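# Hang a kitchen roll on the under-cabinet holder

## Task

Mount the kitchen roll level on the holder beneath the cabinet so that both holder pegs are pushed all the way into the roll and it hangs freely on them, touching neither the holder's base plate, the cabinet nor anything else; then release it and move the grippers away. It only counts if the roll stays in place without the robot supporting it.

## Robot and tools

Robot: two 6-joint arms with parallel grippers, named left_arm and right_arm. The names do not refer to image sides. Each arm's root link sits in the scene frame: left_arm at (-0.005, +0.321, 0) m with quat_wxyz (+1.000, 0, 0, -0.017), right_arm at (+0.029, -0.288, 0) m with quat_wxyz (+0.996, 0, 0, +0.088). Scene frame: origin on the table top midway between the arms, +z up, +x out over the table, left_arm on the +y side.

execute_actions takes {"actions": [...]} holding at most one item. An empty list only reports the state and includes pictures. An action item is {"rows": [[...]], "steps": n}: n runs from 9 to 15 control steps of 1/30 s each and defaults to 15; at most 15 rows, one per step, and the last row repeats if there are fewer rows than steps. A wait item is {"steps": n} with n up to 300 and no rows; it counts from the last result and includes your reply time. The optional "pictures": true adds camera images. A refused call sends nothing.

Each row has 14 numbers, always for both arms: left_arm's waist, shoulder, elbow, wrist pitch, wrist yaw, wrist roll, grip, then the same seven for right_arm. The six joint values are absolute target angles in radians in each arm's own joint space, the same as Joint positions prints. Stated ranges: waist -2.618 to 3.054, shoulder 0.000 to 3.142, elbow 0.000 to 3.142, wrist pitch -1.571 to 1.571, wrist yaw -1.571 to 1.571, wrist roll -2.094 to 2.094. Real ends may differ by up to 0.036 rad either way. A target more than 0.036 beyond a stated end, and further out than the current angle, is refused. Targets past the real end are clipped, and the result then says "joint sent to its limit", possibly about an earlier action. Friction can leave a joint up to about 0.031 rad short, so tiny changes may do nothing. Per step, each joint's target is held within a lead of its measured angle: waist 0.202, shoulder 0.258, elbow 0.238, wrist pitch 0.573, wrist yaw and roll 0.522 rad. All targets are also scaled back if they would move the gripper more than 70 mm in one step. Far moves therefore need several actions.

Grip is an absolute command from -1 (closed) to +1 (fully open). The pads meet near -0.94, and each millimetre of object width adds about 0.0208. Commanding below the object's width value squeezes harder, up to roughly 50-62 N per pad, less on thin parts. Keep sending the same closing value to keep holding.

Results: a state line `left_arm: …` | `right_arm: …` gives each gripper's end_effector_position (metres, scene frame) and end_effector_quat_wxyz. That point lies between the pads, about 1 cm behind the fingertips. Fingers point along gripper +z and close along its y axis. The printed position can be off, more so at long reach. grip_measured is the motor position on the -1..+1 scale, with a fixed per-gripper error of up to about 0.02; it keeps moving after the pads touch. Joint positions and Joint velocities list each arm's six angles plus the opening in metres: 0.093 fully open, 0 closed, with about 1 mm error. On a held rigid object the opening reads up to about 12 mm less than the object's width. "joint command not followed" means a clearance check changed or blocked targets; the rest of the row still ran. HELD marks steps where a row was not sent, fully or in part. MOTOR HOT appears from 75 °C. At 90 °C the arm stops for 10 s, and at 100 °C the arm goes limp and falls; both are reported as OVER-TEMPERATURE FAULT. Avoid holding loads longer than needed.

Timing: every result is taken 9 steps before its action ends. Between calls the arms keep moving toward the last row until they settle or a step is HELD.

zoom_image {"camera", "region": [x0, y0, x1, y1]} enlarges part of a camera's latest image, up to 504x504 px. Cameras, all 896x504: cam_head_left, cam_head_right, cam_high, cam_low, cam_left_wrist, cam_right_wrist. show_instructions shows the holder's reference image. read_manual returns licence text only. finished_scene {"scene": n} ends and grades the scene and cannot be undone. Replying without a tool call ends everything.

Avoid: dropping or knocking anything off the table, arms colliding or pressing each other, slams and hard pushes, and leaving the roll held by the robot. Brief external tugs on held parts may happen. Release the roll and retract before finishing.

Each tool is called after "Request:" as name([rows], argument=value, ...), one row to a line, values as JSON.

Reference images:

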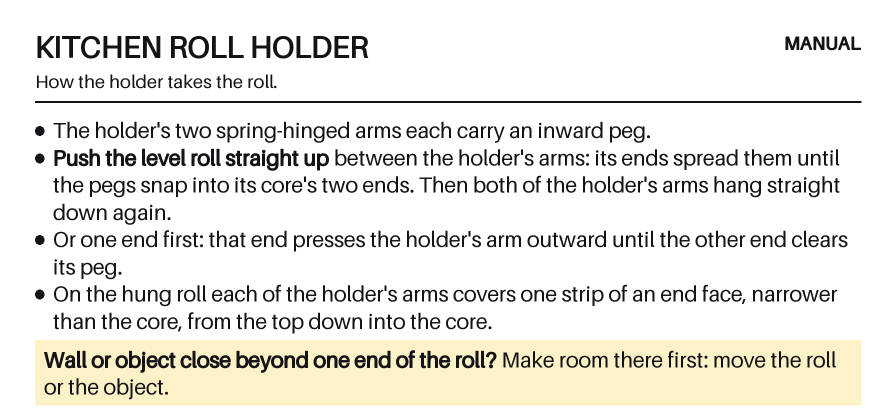

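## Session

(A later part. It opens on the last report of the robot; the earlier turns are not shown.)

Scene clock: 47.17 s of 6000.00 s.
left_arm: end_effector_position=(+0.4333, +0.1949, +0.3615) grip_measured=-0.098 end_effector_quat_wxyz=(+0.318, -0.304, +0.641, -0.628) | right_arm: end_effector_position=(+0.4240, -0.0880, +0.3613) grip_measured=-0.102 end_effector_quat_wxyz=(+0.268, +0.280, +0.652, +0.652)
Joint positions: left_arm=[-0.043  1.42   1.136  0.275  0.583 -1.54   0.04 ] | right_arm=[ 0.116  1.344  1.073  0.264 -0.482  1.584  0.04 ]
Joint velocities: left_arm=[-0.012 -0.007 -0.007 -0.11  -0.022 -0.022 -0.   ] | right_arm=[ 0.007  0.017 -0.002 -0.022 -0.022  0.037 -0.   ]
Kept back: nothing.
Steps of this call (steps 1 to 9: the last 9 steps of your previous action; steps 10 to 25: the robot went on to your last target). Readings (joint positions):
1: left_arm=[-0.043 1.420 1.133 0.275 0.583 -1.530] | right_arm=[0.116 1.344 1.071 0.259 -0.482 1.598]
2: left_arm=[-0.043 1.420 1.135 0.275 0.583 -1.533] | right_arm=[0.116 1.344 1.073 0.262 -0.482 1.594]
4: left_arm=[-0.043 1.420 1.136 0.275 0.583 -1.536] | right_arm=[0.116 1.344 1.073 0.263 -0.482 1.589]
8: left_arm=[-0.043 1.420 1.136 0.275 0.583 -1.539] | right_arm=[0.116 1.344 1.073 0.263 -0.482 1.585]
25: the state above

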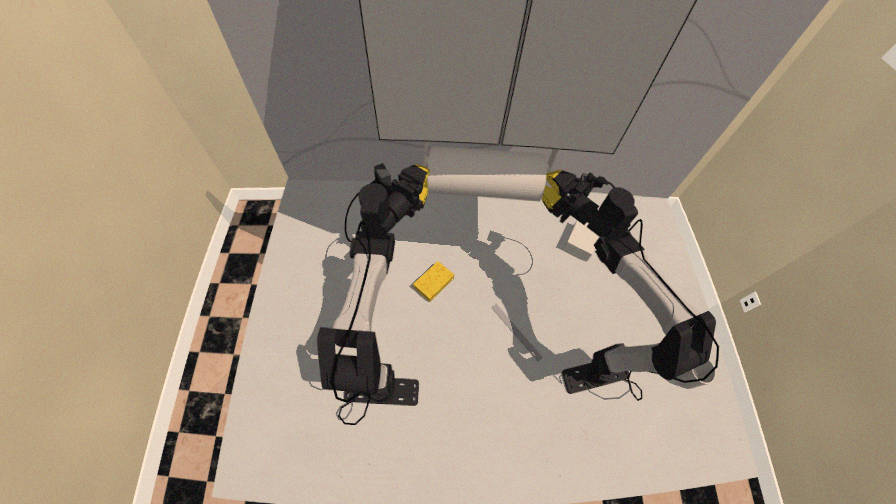

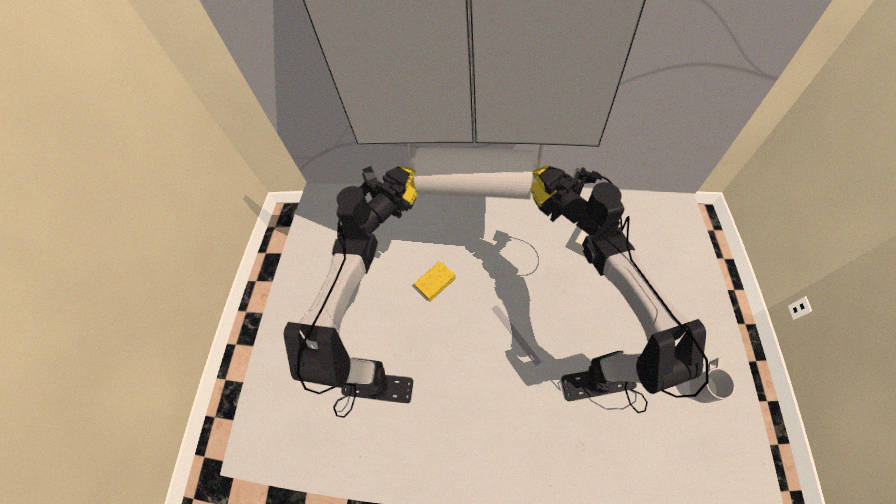

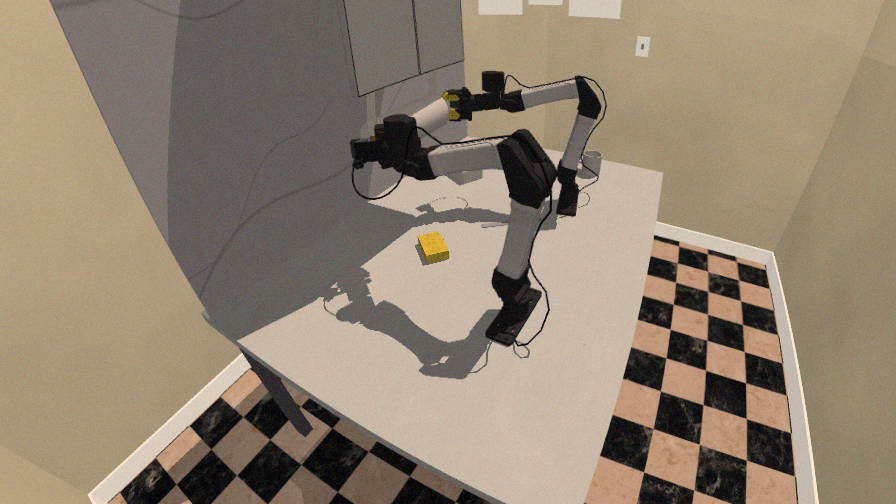

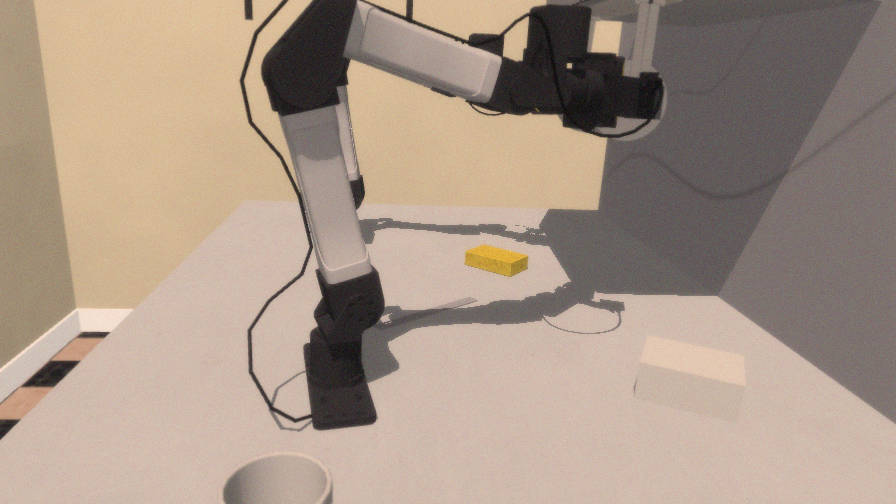

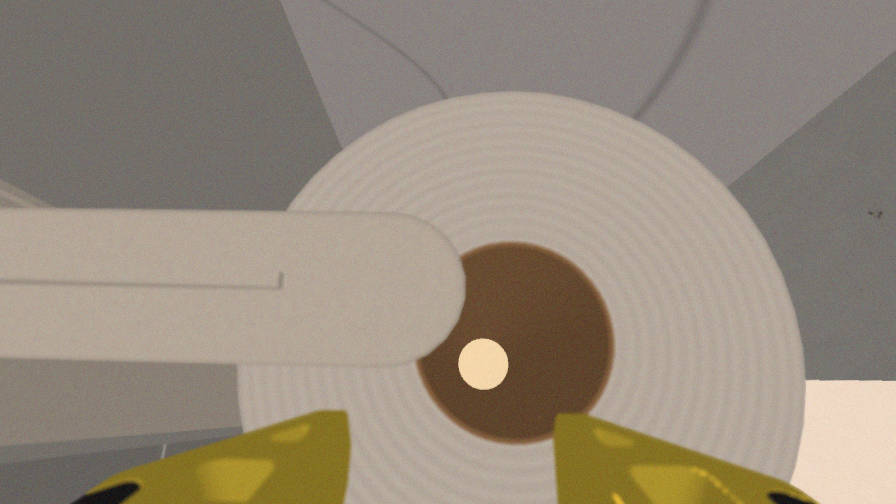

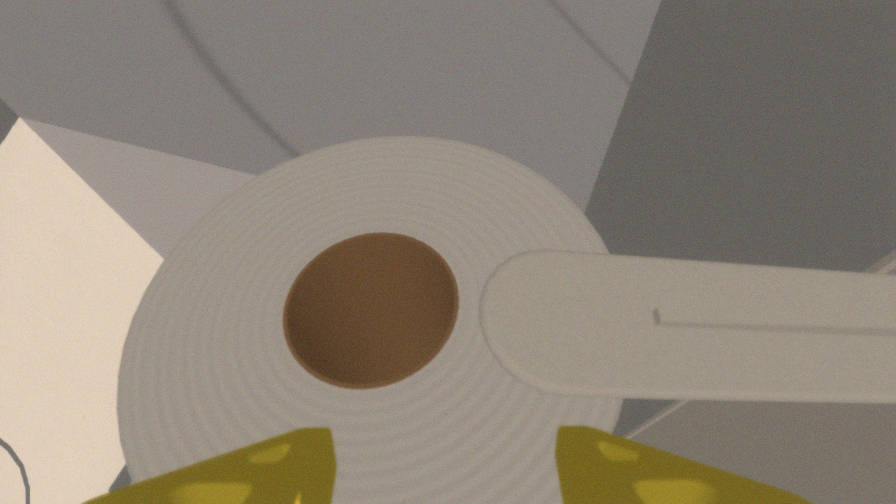

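Recentre and raise both (left more).

Request:
execute_actions([
  {"rows":[[-0.14,1.39,1.19,0.30,0.75,-1.55,-0.1,0.15,1.35,1.11,0.31,-0.63,1.58,-0.1]],"steps":15},
])

Request:
execute_actions([
  {"rows":[[-0.14,1.39,1.25,0.245,0.75,-1.55,-0.1,0.15,1.35,1.16,0.27,-0.63,1.58,-0.1]],"steps":15},
])

Request:
execute_actions([
  {"rows":[[-0.14,1.39,1.31,0.185,0.75,-1.55,-0.1,0.15,1.35,1.22,0.21,-0.63,1.58,-0.1]],"steps":15},
])

Request:
execute_actions([
  {"steps":25},
], pictures=true)

Scene clock: 47.77 s of 6000.00 s.
left_arm: end_effector_position=(+0.4313, +0.1862, +0.3664) grip_measured=-0.098 end_effector_quat_wxyz=(+0.314, -0.299, +0.643, -0.631) | right_arm: end_effector_position=(+0.4280, -0.0965, +0.3608) grip_measured=-0.102 end_effector_quat_wxyz=(+0.275, +0.286, +0.650, +0.648)
Joint positions: left_arm=[-0.064  1.42   1.153  0.259  0.577 -1.54   0.04 ] | right_arm=[ 0.094  1.344  1.073  0.261 -0.486  1.579  0.04 ]
Joint velocities: left_arm=[-0.007 -0.007  0.002 -0.11  -0.081  0.022 -0.001] | right_arm=[-0.017 -0.012 -0.002 -0.037 -0.022 -0.022  0.   ]
Steps of this call (steps 1 to 12: the robot went on to your last target; steps 13 to 18: the first 6 steps of this action). Readings (joint positions):
13: left_arm=[-0.046 1.420 1.139 0.271 0.582 -1.540] | right_arm=[0.113 1.344 1.073 0.262 -0.484 1.582]
14: left_arm=[-0.051 1.420 1.144 0.265 0.579 -1.540] | right_arm=[0.108 1.344 1.073 0.261 -0.485 1.581]
16: left_arm=[-0.061 1.420 1.150 0.261 0.577 -1.540] | right_arm=[0.097 1.344 1.073 0.261 -0.486 1.579]
18: the state above

Scene clock: 48.27 s of 6000.00 s.
left_arm: end_effector_position=(+0.4300, +0.1865, +0.3857) grip_measured=-0.098 end_effector_quat_wxyz=(+0.319, -0.295, +0.640, -0.634) | right_arm: end_effector_position=(+0.4281, -0.0966, +0.3786) grip_measured=-0.102 end_effector_quat_wxyz=(+0.281, +0.280, +0.645, +0.653)
Joint positions: left_arm=[-0.064  1.415  1.213  0.209  0.575 -1.54   0.04 ] | right_arm=[ 0.093  1.344  1.125  0.23  -0.486  1.579  0.04 ]
Joint velocities: left_arm=[-0.022 -0.066  0.095 -0.095  0.066  0.037 -0.   ] | right_arm=[ 0.002  0.002  0.149  0.242  0.066  0.037 -0.001]
Steps of this call (steps 1 to 9: the last 9 steps of your previous action; steps 10 to 15: the first 6 steps of this action). Readings (joint positions):
10: left_arm=[-0.064 1.420 1.164 0.243 0.576 -1.540] | right_arm=[0.093 1.344 1.081 0.251 -0.487 1.579]
11: left_arm=[-0.064 1.420 1.178 0.224 0.575 -1.540] | right_arm=[0.093 1.344 1.093 0.238 -0.487 1.579]
13: left_arm=[-0.064 1.418 1.202 0.212 0.575 -1.540] | right_arm=[0.093 1.344 1.113 0.229 -0.487 1.579]
15: the state above

Scene clock: 48.77 s of 6000.00 s.
left_arm: end_effector_position=(+0.4254, +0.1835, +0.4101) grip_measured=-0.098 end_effector_quat_wxyz=(+0.325, -0.283, +0.636, -0.640) | right_arm: end_effector_position=(+0.4290, -0.0999, +0.3967) grip_measured=-0.102 end_effector_quat_wxyz=(+0.290, +0.278, +0.642, +0.653)
Joint positions: left_arm=[-0.072  1.407  1.279  0.164  0.576 -1.539  0.04 ] | right_arm=[ 0.087  1.344  1.185  0.182 -0.481  1.574  0.04 ]
Joint velocities: left_arm=[-0.022 -0.09   0.105 -0.095  0.022  0.139 -0.   ] | right_arm=[ 0.007 -0.012  0.007 -0.095  0.007  0.066 -0.001]
Steps of this call (steps 1 to 9: the last 9 steps of your previous action; steps 10 to 15: the first 6 steps of this action). Readings (joint positions):
10: left_arm=[-0.072 1.414 1.227 0.194 0.576 -1.540] | right_arm=[0.087 1.344 1.143 0.220 -0.479 1.574]
11: left_arm=[-0.072 1.414 1.241 0.175 0.577 -1.540] | right_arm=[0.087 1.344 1.155 0.203 -0.479 1.574]
13: left_arm=[-0.072 1.413 1.265 0.165 0.577 -1.540] | right_arm=[0.087 1.344 1.177 0.191 -0.479 1.574]
15: the state above

Scene clock: 49.60 s of 6000.00 s.
left_arm: end_effector_position=(+0.4245, +0.1836, +0.4078) grip_measured=-0.098 end_effector_quat_wxyz=(+0.321, -0.287, +0.639, -0.637) | right_arm: end_effector_position=(+0.4290, -0.0998, +0.3963) grip_measured=-0.102 end_effector_quat_wxyz=(+0.289, +0.279, +0.642, +0.653)
Joint positions: left_arm=[-0.072  1.404  1.281  0.144  0.576 -1.537  0.04 ] | right_arm=[ 0.087  1.344  1.185  0.181 -0.482  1.575  0.04 ]
Joint velocities: left_arm=[-0.012 -0.012 -0.017  0.007 -0.022 -0.037 -0.001] | right_arm=[-0.007 -0.017 -0.002 -0.022  0.022 -0.051  0.   ]
Kept back: nothing.
Steps of this call (steps 1 to 9: the last 9 steps of your previous action; steps 10 to 25: the robot went on to your last target). Readings (joint positions):
1: left_arm=[-0.072 1.405 1.281 0.162 0.576 -1.538] | right_arm=[0.087 1.344 1.185 0.181 -0.481 1.575]
2: left_arm=[-0.072 1.404 1.281 0.159 0.576 -1.538] | right_arm=[0.087 1.344 1.185 0.181 -0.481 1.575]
4: left_arm=[-0.072 1.404 1.281 0.150 0.576 -1.537] | right_arm=[0.087 1.344 1.185 0.181 -0.482 1.575]
8: left_arm=[-0.072 1.404 1.281 0.145 0.576 -1.537] | right_arm=[0.087 1.344 1.185 0.181 -0.482 1.575]
25: the state above

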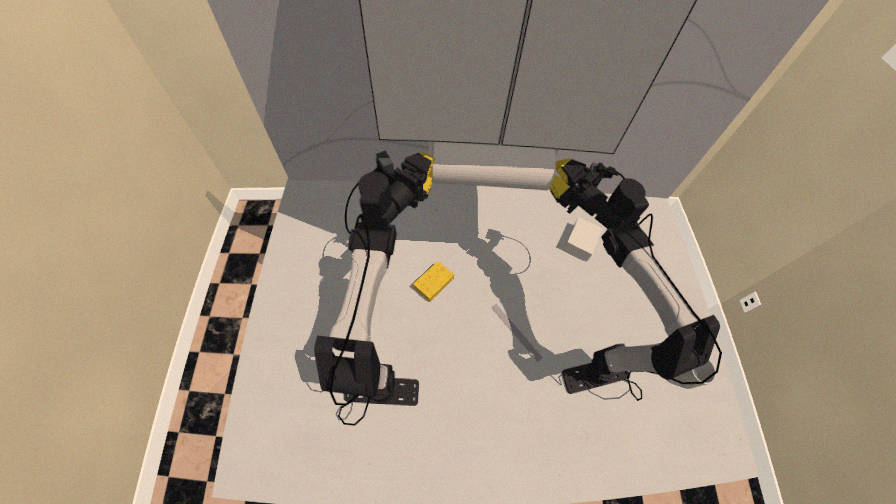

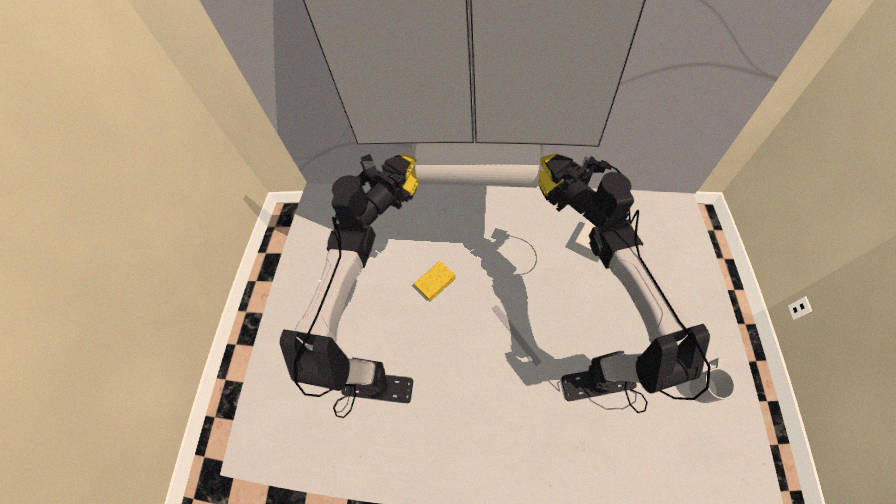

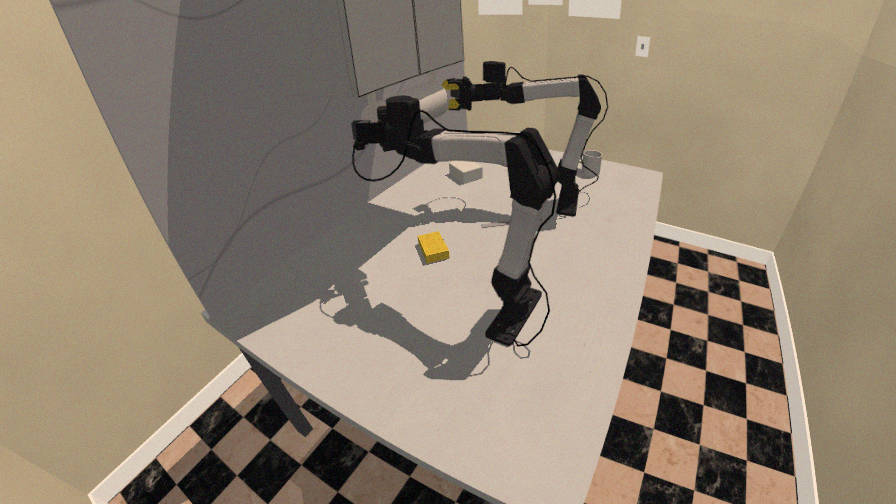

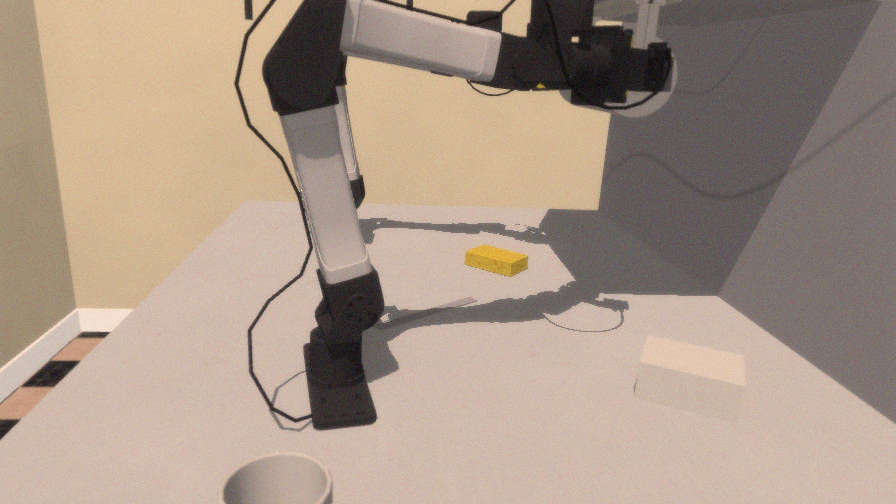

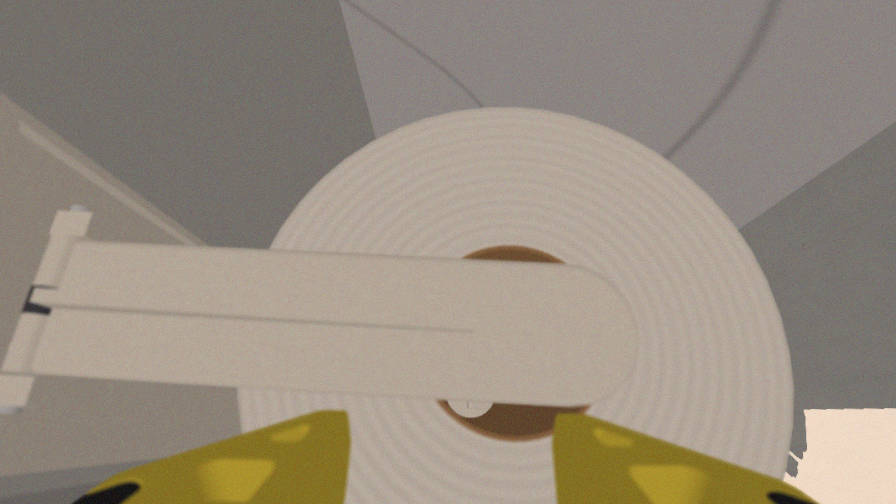

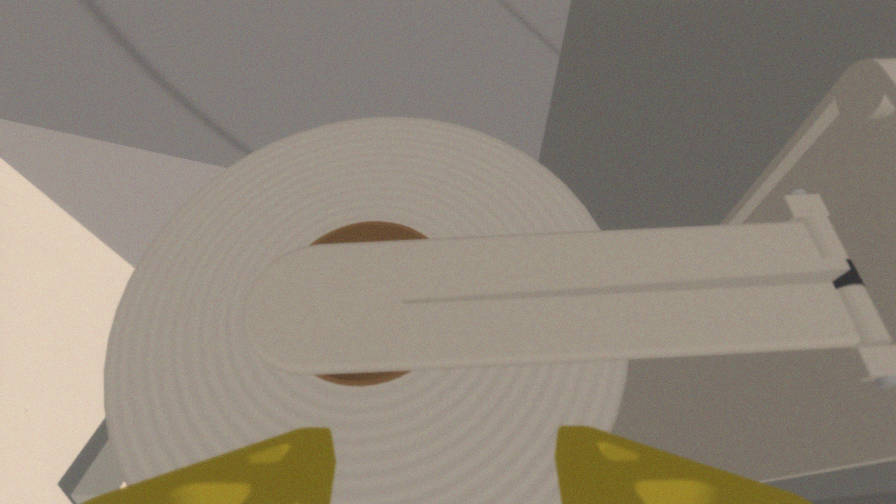

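Snapped. Lower 1 cm, release, retreat.

Request:
execute_actions([
  {"rows":[[-0.14,1.39,1.265,0.15,0.75,-1.55,-0.1,0.15,1.335,1.175,0.18,-0.63,1.58,-0.1]],"steps":15},
])

Request:
execute_actions([
  {"rows":[[-0.06,1.37,1.23,0.13,0.58,-1.55,-0.1,0.075,1.30,1.13,0.16,-0.49,1.58,-0.1]],"steps":15},
])

Request:
execute_actions([
  {"rows":[[-0.02,1.2,1.06,0.13,0.58,-1.55,-0.1,0.04,1.13,0.96,0.16,-0.49,1.58,-0.1]],"steps":15},
])

Request:
execute_actions([
  {"rows":[[0.05,0.8,0.66,0.13,0.58,-1.55,-0.1,0.0,0.75,0.58,0.16,-0.49,1.58,-0.1]],"steps":15},
])

Request:
execute_actions([
  {"steps":30},
], pictures=true)

Scene clock: 50.50 s of 6000.00 s.
left_arm: end_effector_position=(+0.4248, +0.1835, +0.3998) grip_measured=-0.098 end_effector_quat_wxyz=(+0.313, -0.296, +0.645, -0.632) | right_arm: end_effector_position=(+0.4289, -0.0997, +0.3934) grip_measured=-0.102 end_effector_quat_wxyz=(+0.285, +0.282, +0.645, +0.650)
Joint positions: left_arm=[-0.072  1.404  1.273  0.124  0.576 -1.537  0.04 ] | right_arm=[ 0.087  1.344  1.185  0.168 -0.483  1.575  0.04 ]
Joint velocities: left_arm=[ 0.012 -0.012 -0.061 -0.051 -0.066  0.051  0.002] | right_arm=[ 0.007 -0.007 -0.002 -0.007 -0.022 -0.037 -0.   ]
Steps of this call (steps 1 to 15: the robot went on to your last target; steps 16 to 21: nothing new was sent; steps 22 to 27: the first 6 steps of this action). Readings (joint positions):
22: left_arm=[-0.072 1.404 1.281 0.140 0.576 -1.537] | right_arm=[0.087 1.344 1.185 0.178 -0.482 1.575]
23: left_arm=[-0.072 1.404 1.281 0.136 0.576 -1.537] | right_arm=[0.087 1.344 1.185 0.175 -0.482 1.575]
25: left_arm=[-0.072 1.404 1.277 0.129 0.576 -1.537] | right_arm=[0.087 1.344 1.185 0.171 -0.482 1.575]
27: the state above

Scene clock: 51.00 s of 6000.00 s.
left_arm: end_effector_position=(+0.4232, +0.1890, +0.3926) grip_measured=-0.098 end_effector_quat_wxyz=(+0.312, -0.306, +0.645, -0.627) | right_arm: end_effector_position=(+0.4242, -0.1052, +0.3888) grip_measured=-0.102 end_effector_quat_wxyz=(+0.286, +0.288, +0.646, +0.647)
Joint positions: left_arm=[-0.062  1.389  1.245  0.121  0.57  -1.541  0.04 ] | right_arm=[ 0.078  1.317  1.155  0.162 -0.481  1.575  0.04 ]
Joint velocities: left_arm=[-0.002 -0.012  0.002 -0.022 -0.007  0.007  0.   ] | right_arm=[-0.012 -0.042 -0.017  0.051  0.007  0.007  0.001]
Steps of this call (steps 1 to 9: the last 9 steps of your previous action; steps 10 to 15: the first 6 steps of this action). Readings (joint positions):
10: left_arm=[-0.066 1.401 1.267 0.122 0.567 -1.537] | right_arm=[0.082 1.340 1.180 0.162 -0.476 1.575]
11: left_arm=[-0.063 1.396 1.258 0.121 0.567 -1.538] | right_arm=[0.079 1.332 1.169 0.162 -0.476 1.575]
13: left_arm=[-0.062 1.390 1.247 0.121 0.569 -1.540] | right_arm=[0.078 1.321 1.156 0.162 -0.479 1.575]
15: the state above

Scene clock: 51.50 s of 6000.00 s.
left_arm: end_effector_position=(+0.3818, +0.2073, +0.3811) grip_measured=-0.098 end_effector_quat_wxyz=(+0.322, -0.319, +0.639, -0.622) | right_arm: end_effector_position=(+0.3859, -0.1268, +0.3744) grip_measured=-0.102 end_effector_quat_wxyz=(+0.295, +0.297, +0.641, +0.643)
Joint positions: left_arm=[-0.025  1.209  1.072  0.113  0.572 -1.543  0.04 ] | right_arm=[ 0.047  1.138  0.981  0.158 -0.484  1.575  0.04 ]
Joint velocities: left_arm=[ 0.002 -0.198 -0.012  0.125 -0.11   0.022 -0.001] | right_arm=[-0.007 -0.125 -0.007  0.081 -0.051 -0.022 -0.   ]
Steps of this call (steps 1 to 9: the last 9 steps of your previous action; steps 10 to 15: the first 6 steps of this action). Readings (joint positions):
10: left_arm=[-0.058 1.365 1.213 0.138 0.570 -1.542] | right_arm=[0.074 1.292 1.124 0.177 -0.482 1.575]
11: left_arm=[-0.048 1.316 1.153 0.135 0.571 -1.542] | right_arm=[0.065 1.242 1.066 0.175 -0.482 1.575]
13: left_arm=[-0.029 1.237 1.081 0.113 0.572 -1.543] | right_arm=[0.050 1.163 0.992 0.159 -0.484 1.575]
15: the state above

Scene clock: 52.00 s of 6000.00 s.
left_arm: end_effector_position=(+0.2990, +0.2329, +0.3368) grip_measured=-0.098 end_effector_quat_wxyz=(+0.351, -0.331, +0.623, -0.616) | right_arm: end_effector_position=(+0.3105, -0.1556, +0.3312) grip_measured=-0.102 end_effector_quat_wxyz=(+0.317, +0.297, +0.628, +0.646)
Joint positions: left_arm=[ 0.045  0.809  0.692  0.122  0.577 -1.544  0.04 ] | right_arm=[ 0.008  0.755  0.625  0.171 -0.488  1.575  0.04 ]
Joint velocities: left_arm=[-0.002 -0.769 -0.628 -0.037  0.037 -0.051  0.   ] | right_arm=[-0.002 -0.549 -0.603 -0.022 -0.11  -0.051 -0.001]
Steps of this call (steps 1 to 9: the last 9 steps of your previous action; steps 10 to 15: the first 6 steps of this action). Readings (joint positions):
10: left_arm=[-0.016 1.170 1.031 0.145 0.574 -1.543] | right_arm=[0.042 1.103 0.944 0.182 -0.484 1.575]
11: left_arm=[0.007 1.095 0.948 0.145 0.574 -1.543] | right_arm=[0.028 1.027 0.865 0.183 -0.484 1.575]
13: left_arm=[0.041 0.917 0.780 0.134 0.572 -1.544] | right_arm=[0.010 0.849 0.706 0.176 -0.484 1.575]
15: the state above

Scene clock: 53.00 s of 6000.00 s.
left_arm: end_effector_position=(+0.2958, +0.2326, +0.3326) grip_measured=-0.098 end_effector_quat_wxyz=(+0.349, -0.331, +0.624, -0.616) | right_arm: end_effector_position=(+0.3095, -0.1556, +0.3206) grip_measured=-0.102 end_effector_quat_wxyz=(+0.311, +0.303, +0.633, +0.642)
Joint positions: left_arm=[ 0.045  0.793  0.674  0.121  0.579 -1.544  0.04 ] | right_arm=[ 0.008  0.746  0.6    0.165 -0.489  1.575  0.04 ]
Joint velocities: left_arm=[ 0.002 -0.027  0.027 -0.037 -0.037  0.095  0.001] | right_arm=[-0.007 -0.017 -0.007 -0.037 -0.066 -0.051 -0.001]
Kept back: nothing.
Steps of this call (steps 1 to 9: the last 9 steps of your previous action; steps 10 to 30: the robot went on to your last target). Readings (joint positions):
1: left_arm=[0.045 0.794 0.679 0.121 0.579 -1.544] | right_arm=[0.008 0.746 0.611 0.170 -0.489 1.575]
2: left_arm=[0.045 0.793 0.676 0.121 0.579 -1.544] | right_arm=[0.008 0.746 0.606 0.169 -0.489 1.575]
4: left_arm=[0.045 0.793 0.674 0.121 0.579 -1.544] | right_arm=[0.008 0.746 0.600 0.165 -0.489 1.575]
8: left_arm=[0.045 0.793 0.674 0.121 0.579 -1.544] | right_arm=[0.008 0.746 0.600 0.165 -0.489 1.575]
30: the state above
All arms were judged still, so your last target was given up. Only a new action makes them travel on or press farther. Fingers that are still opening or closing keep moving.

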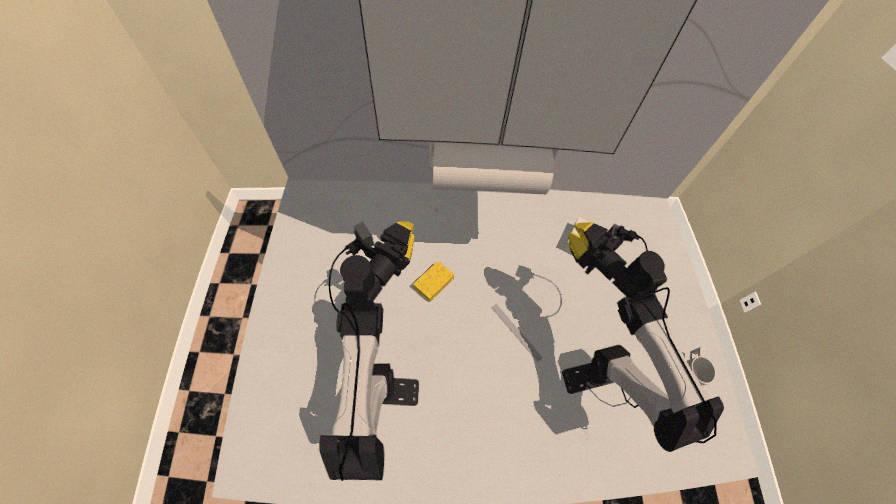

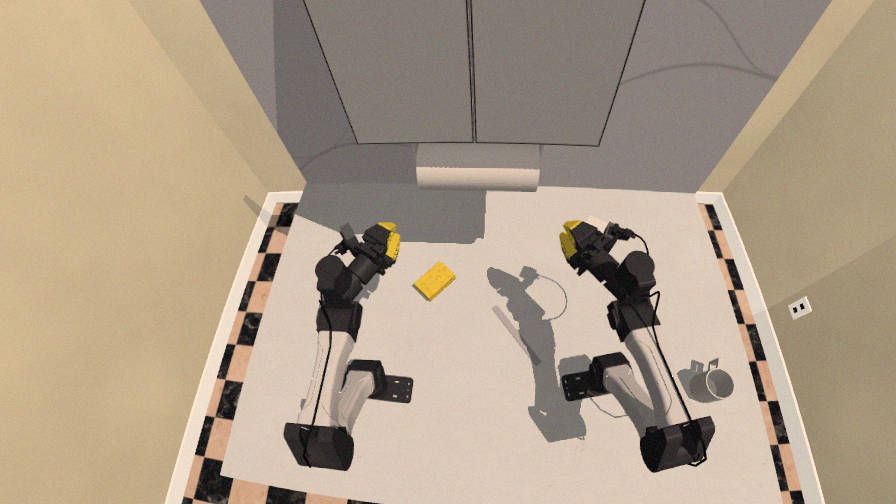

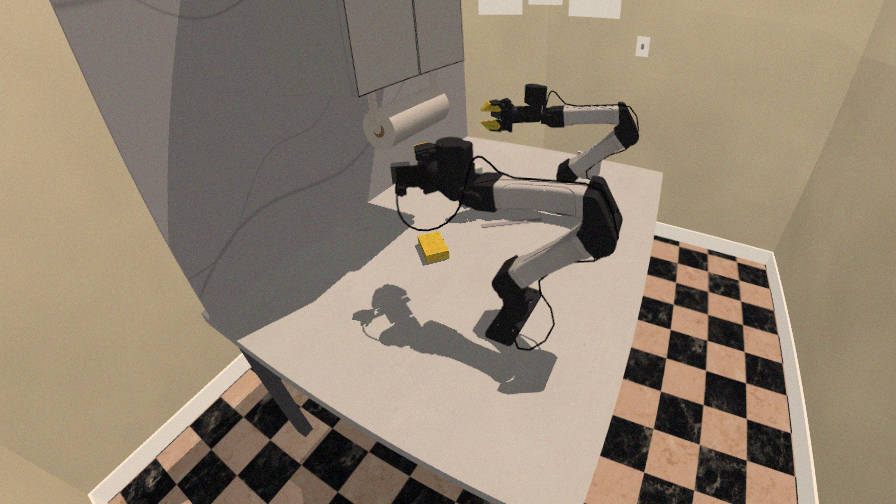

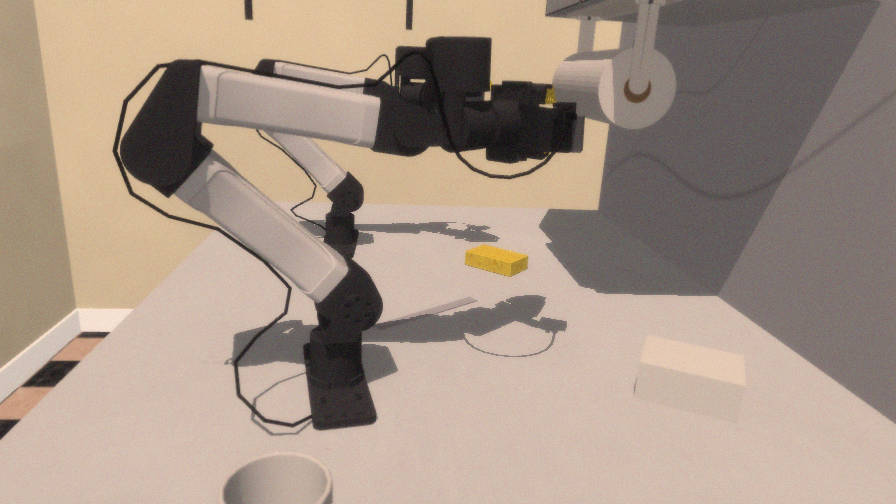

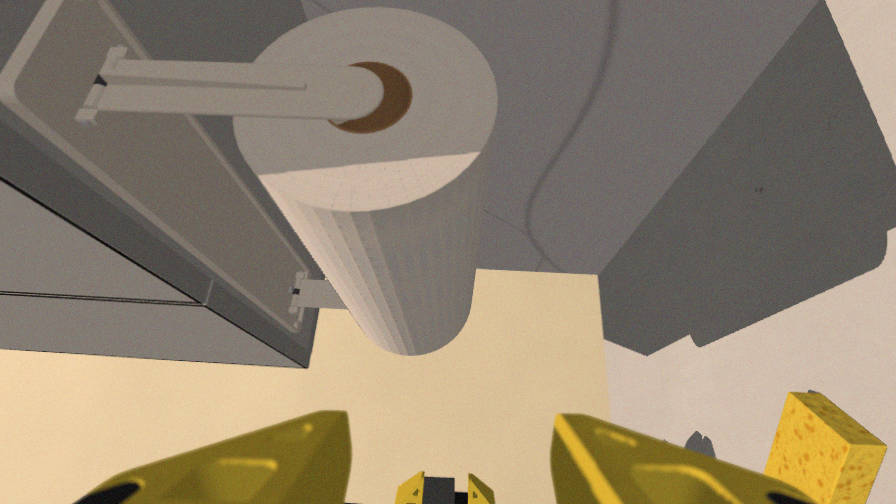

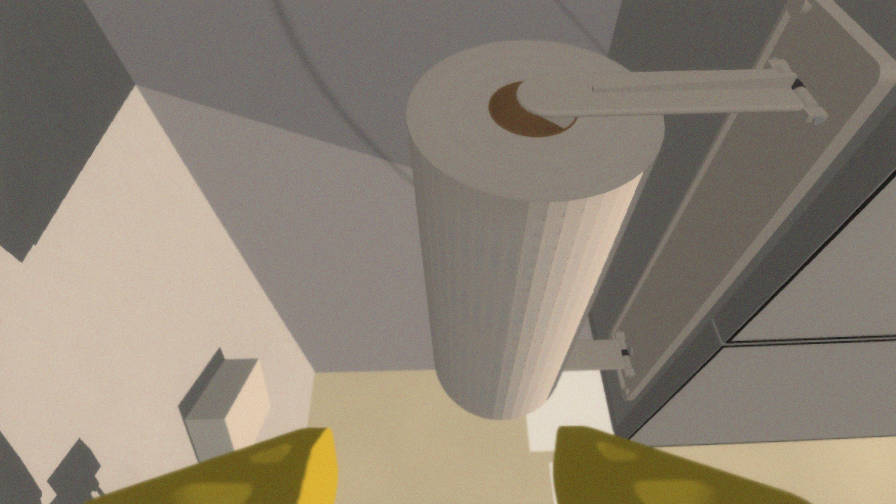

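Request:
finished_scene(scene=1)

The scene is finished: the task was done.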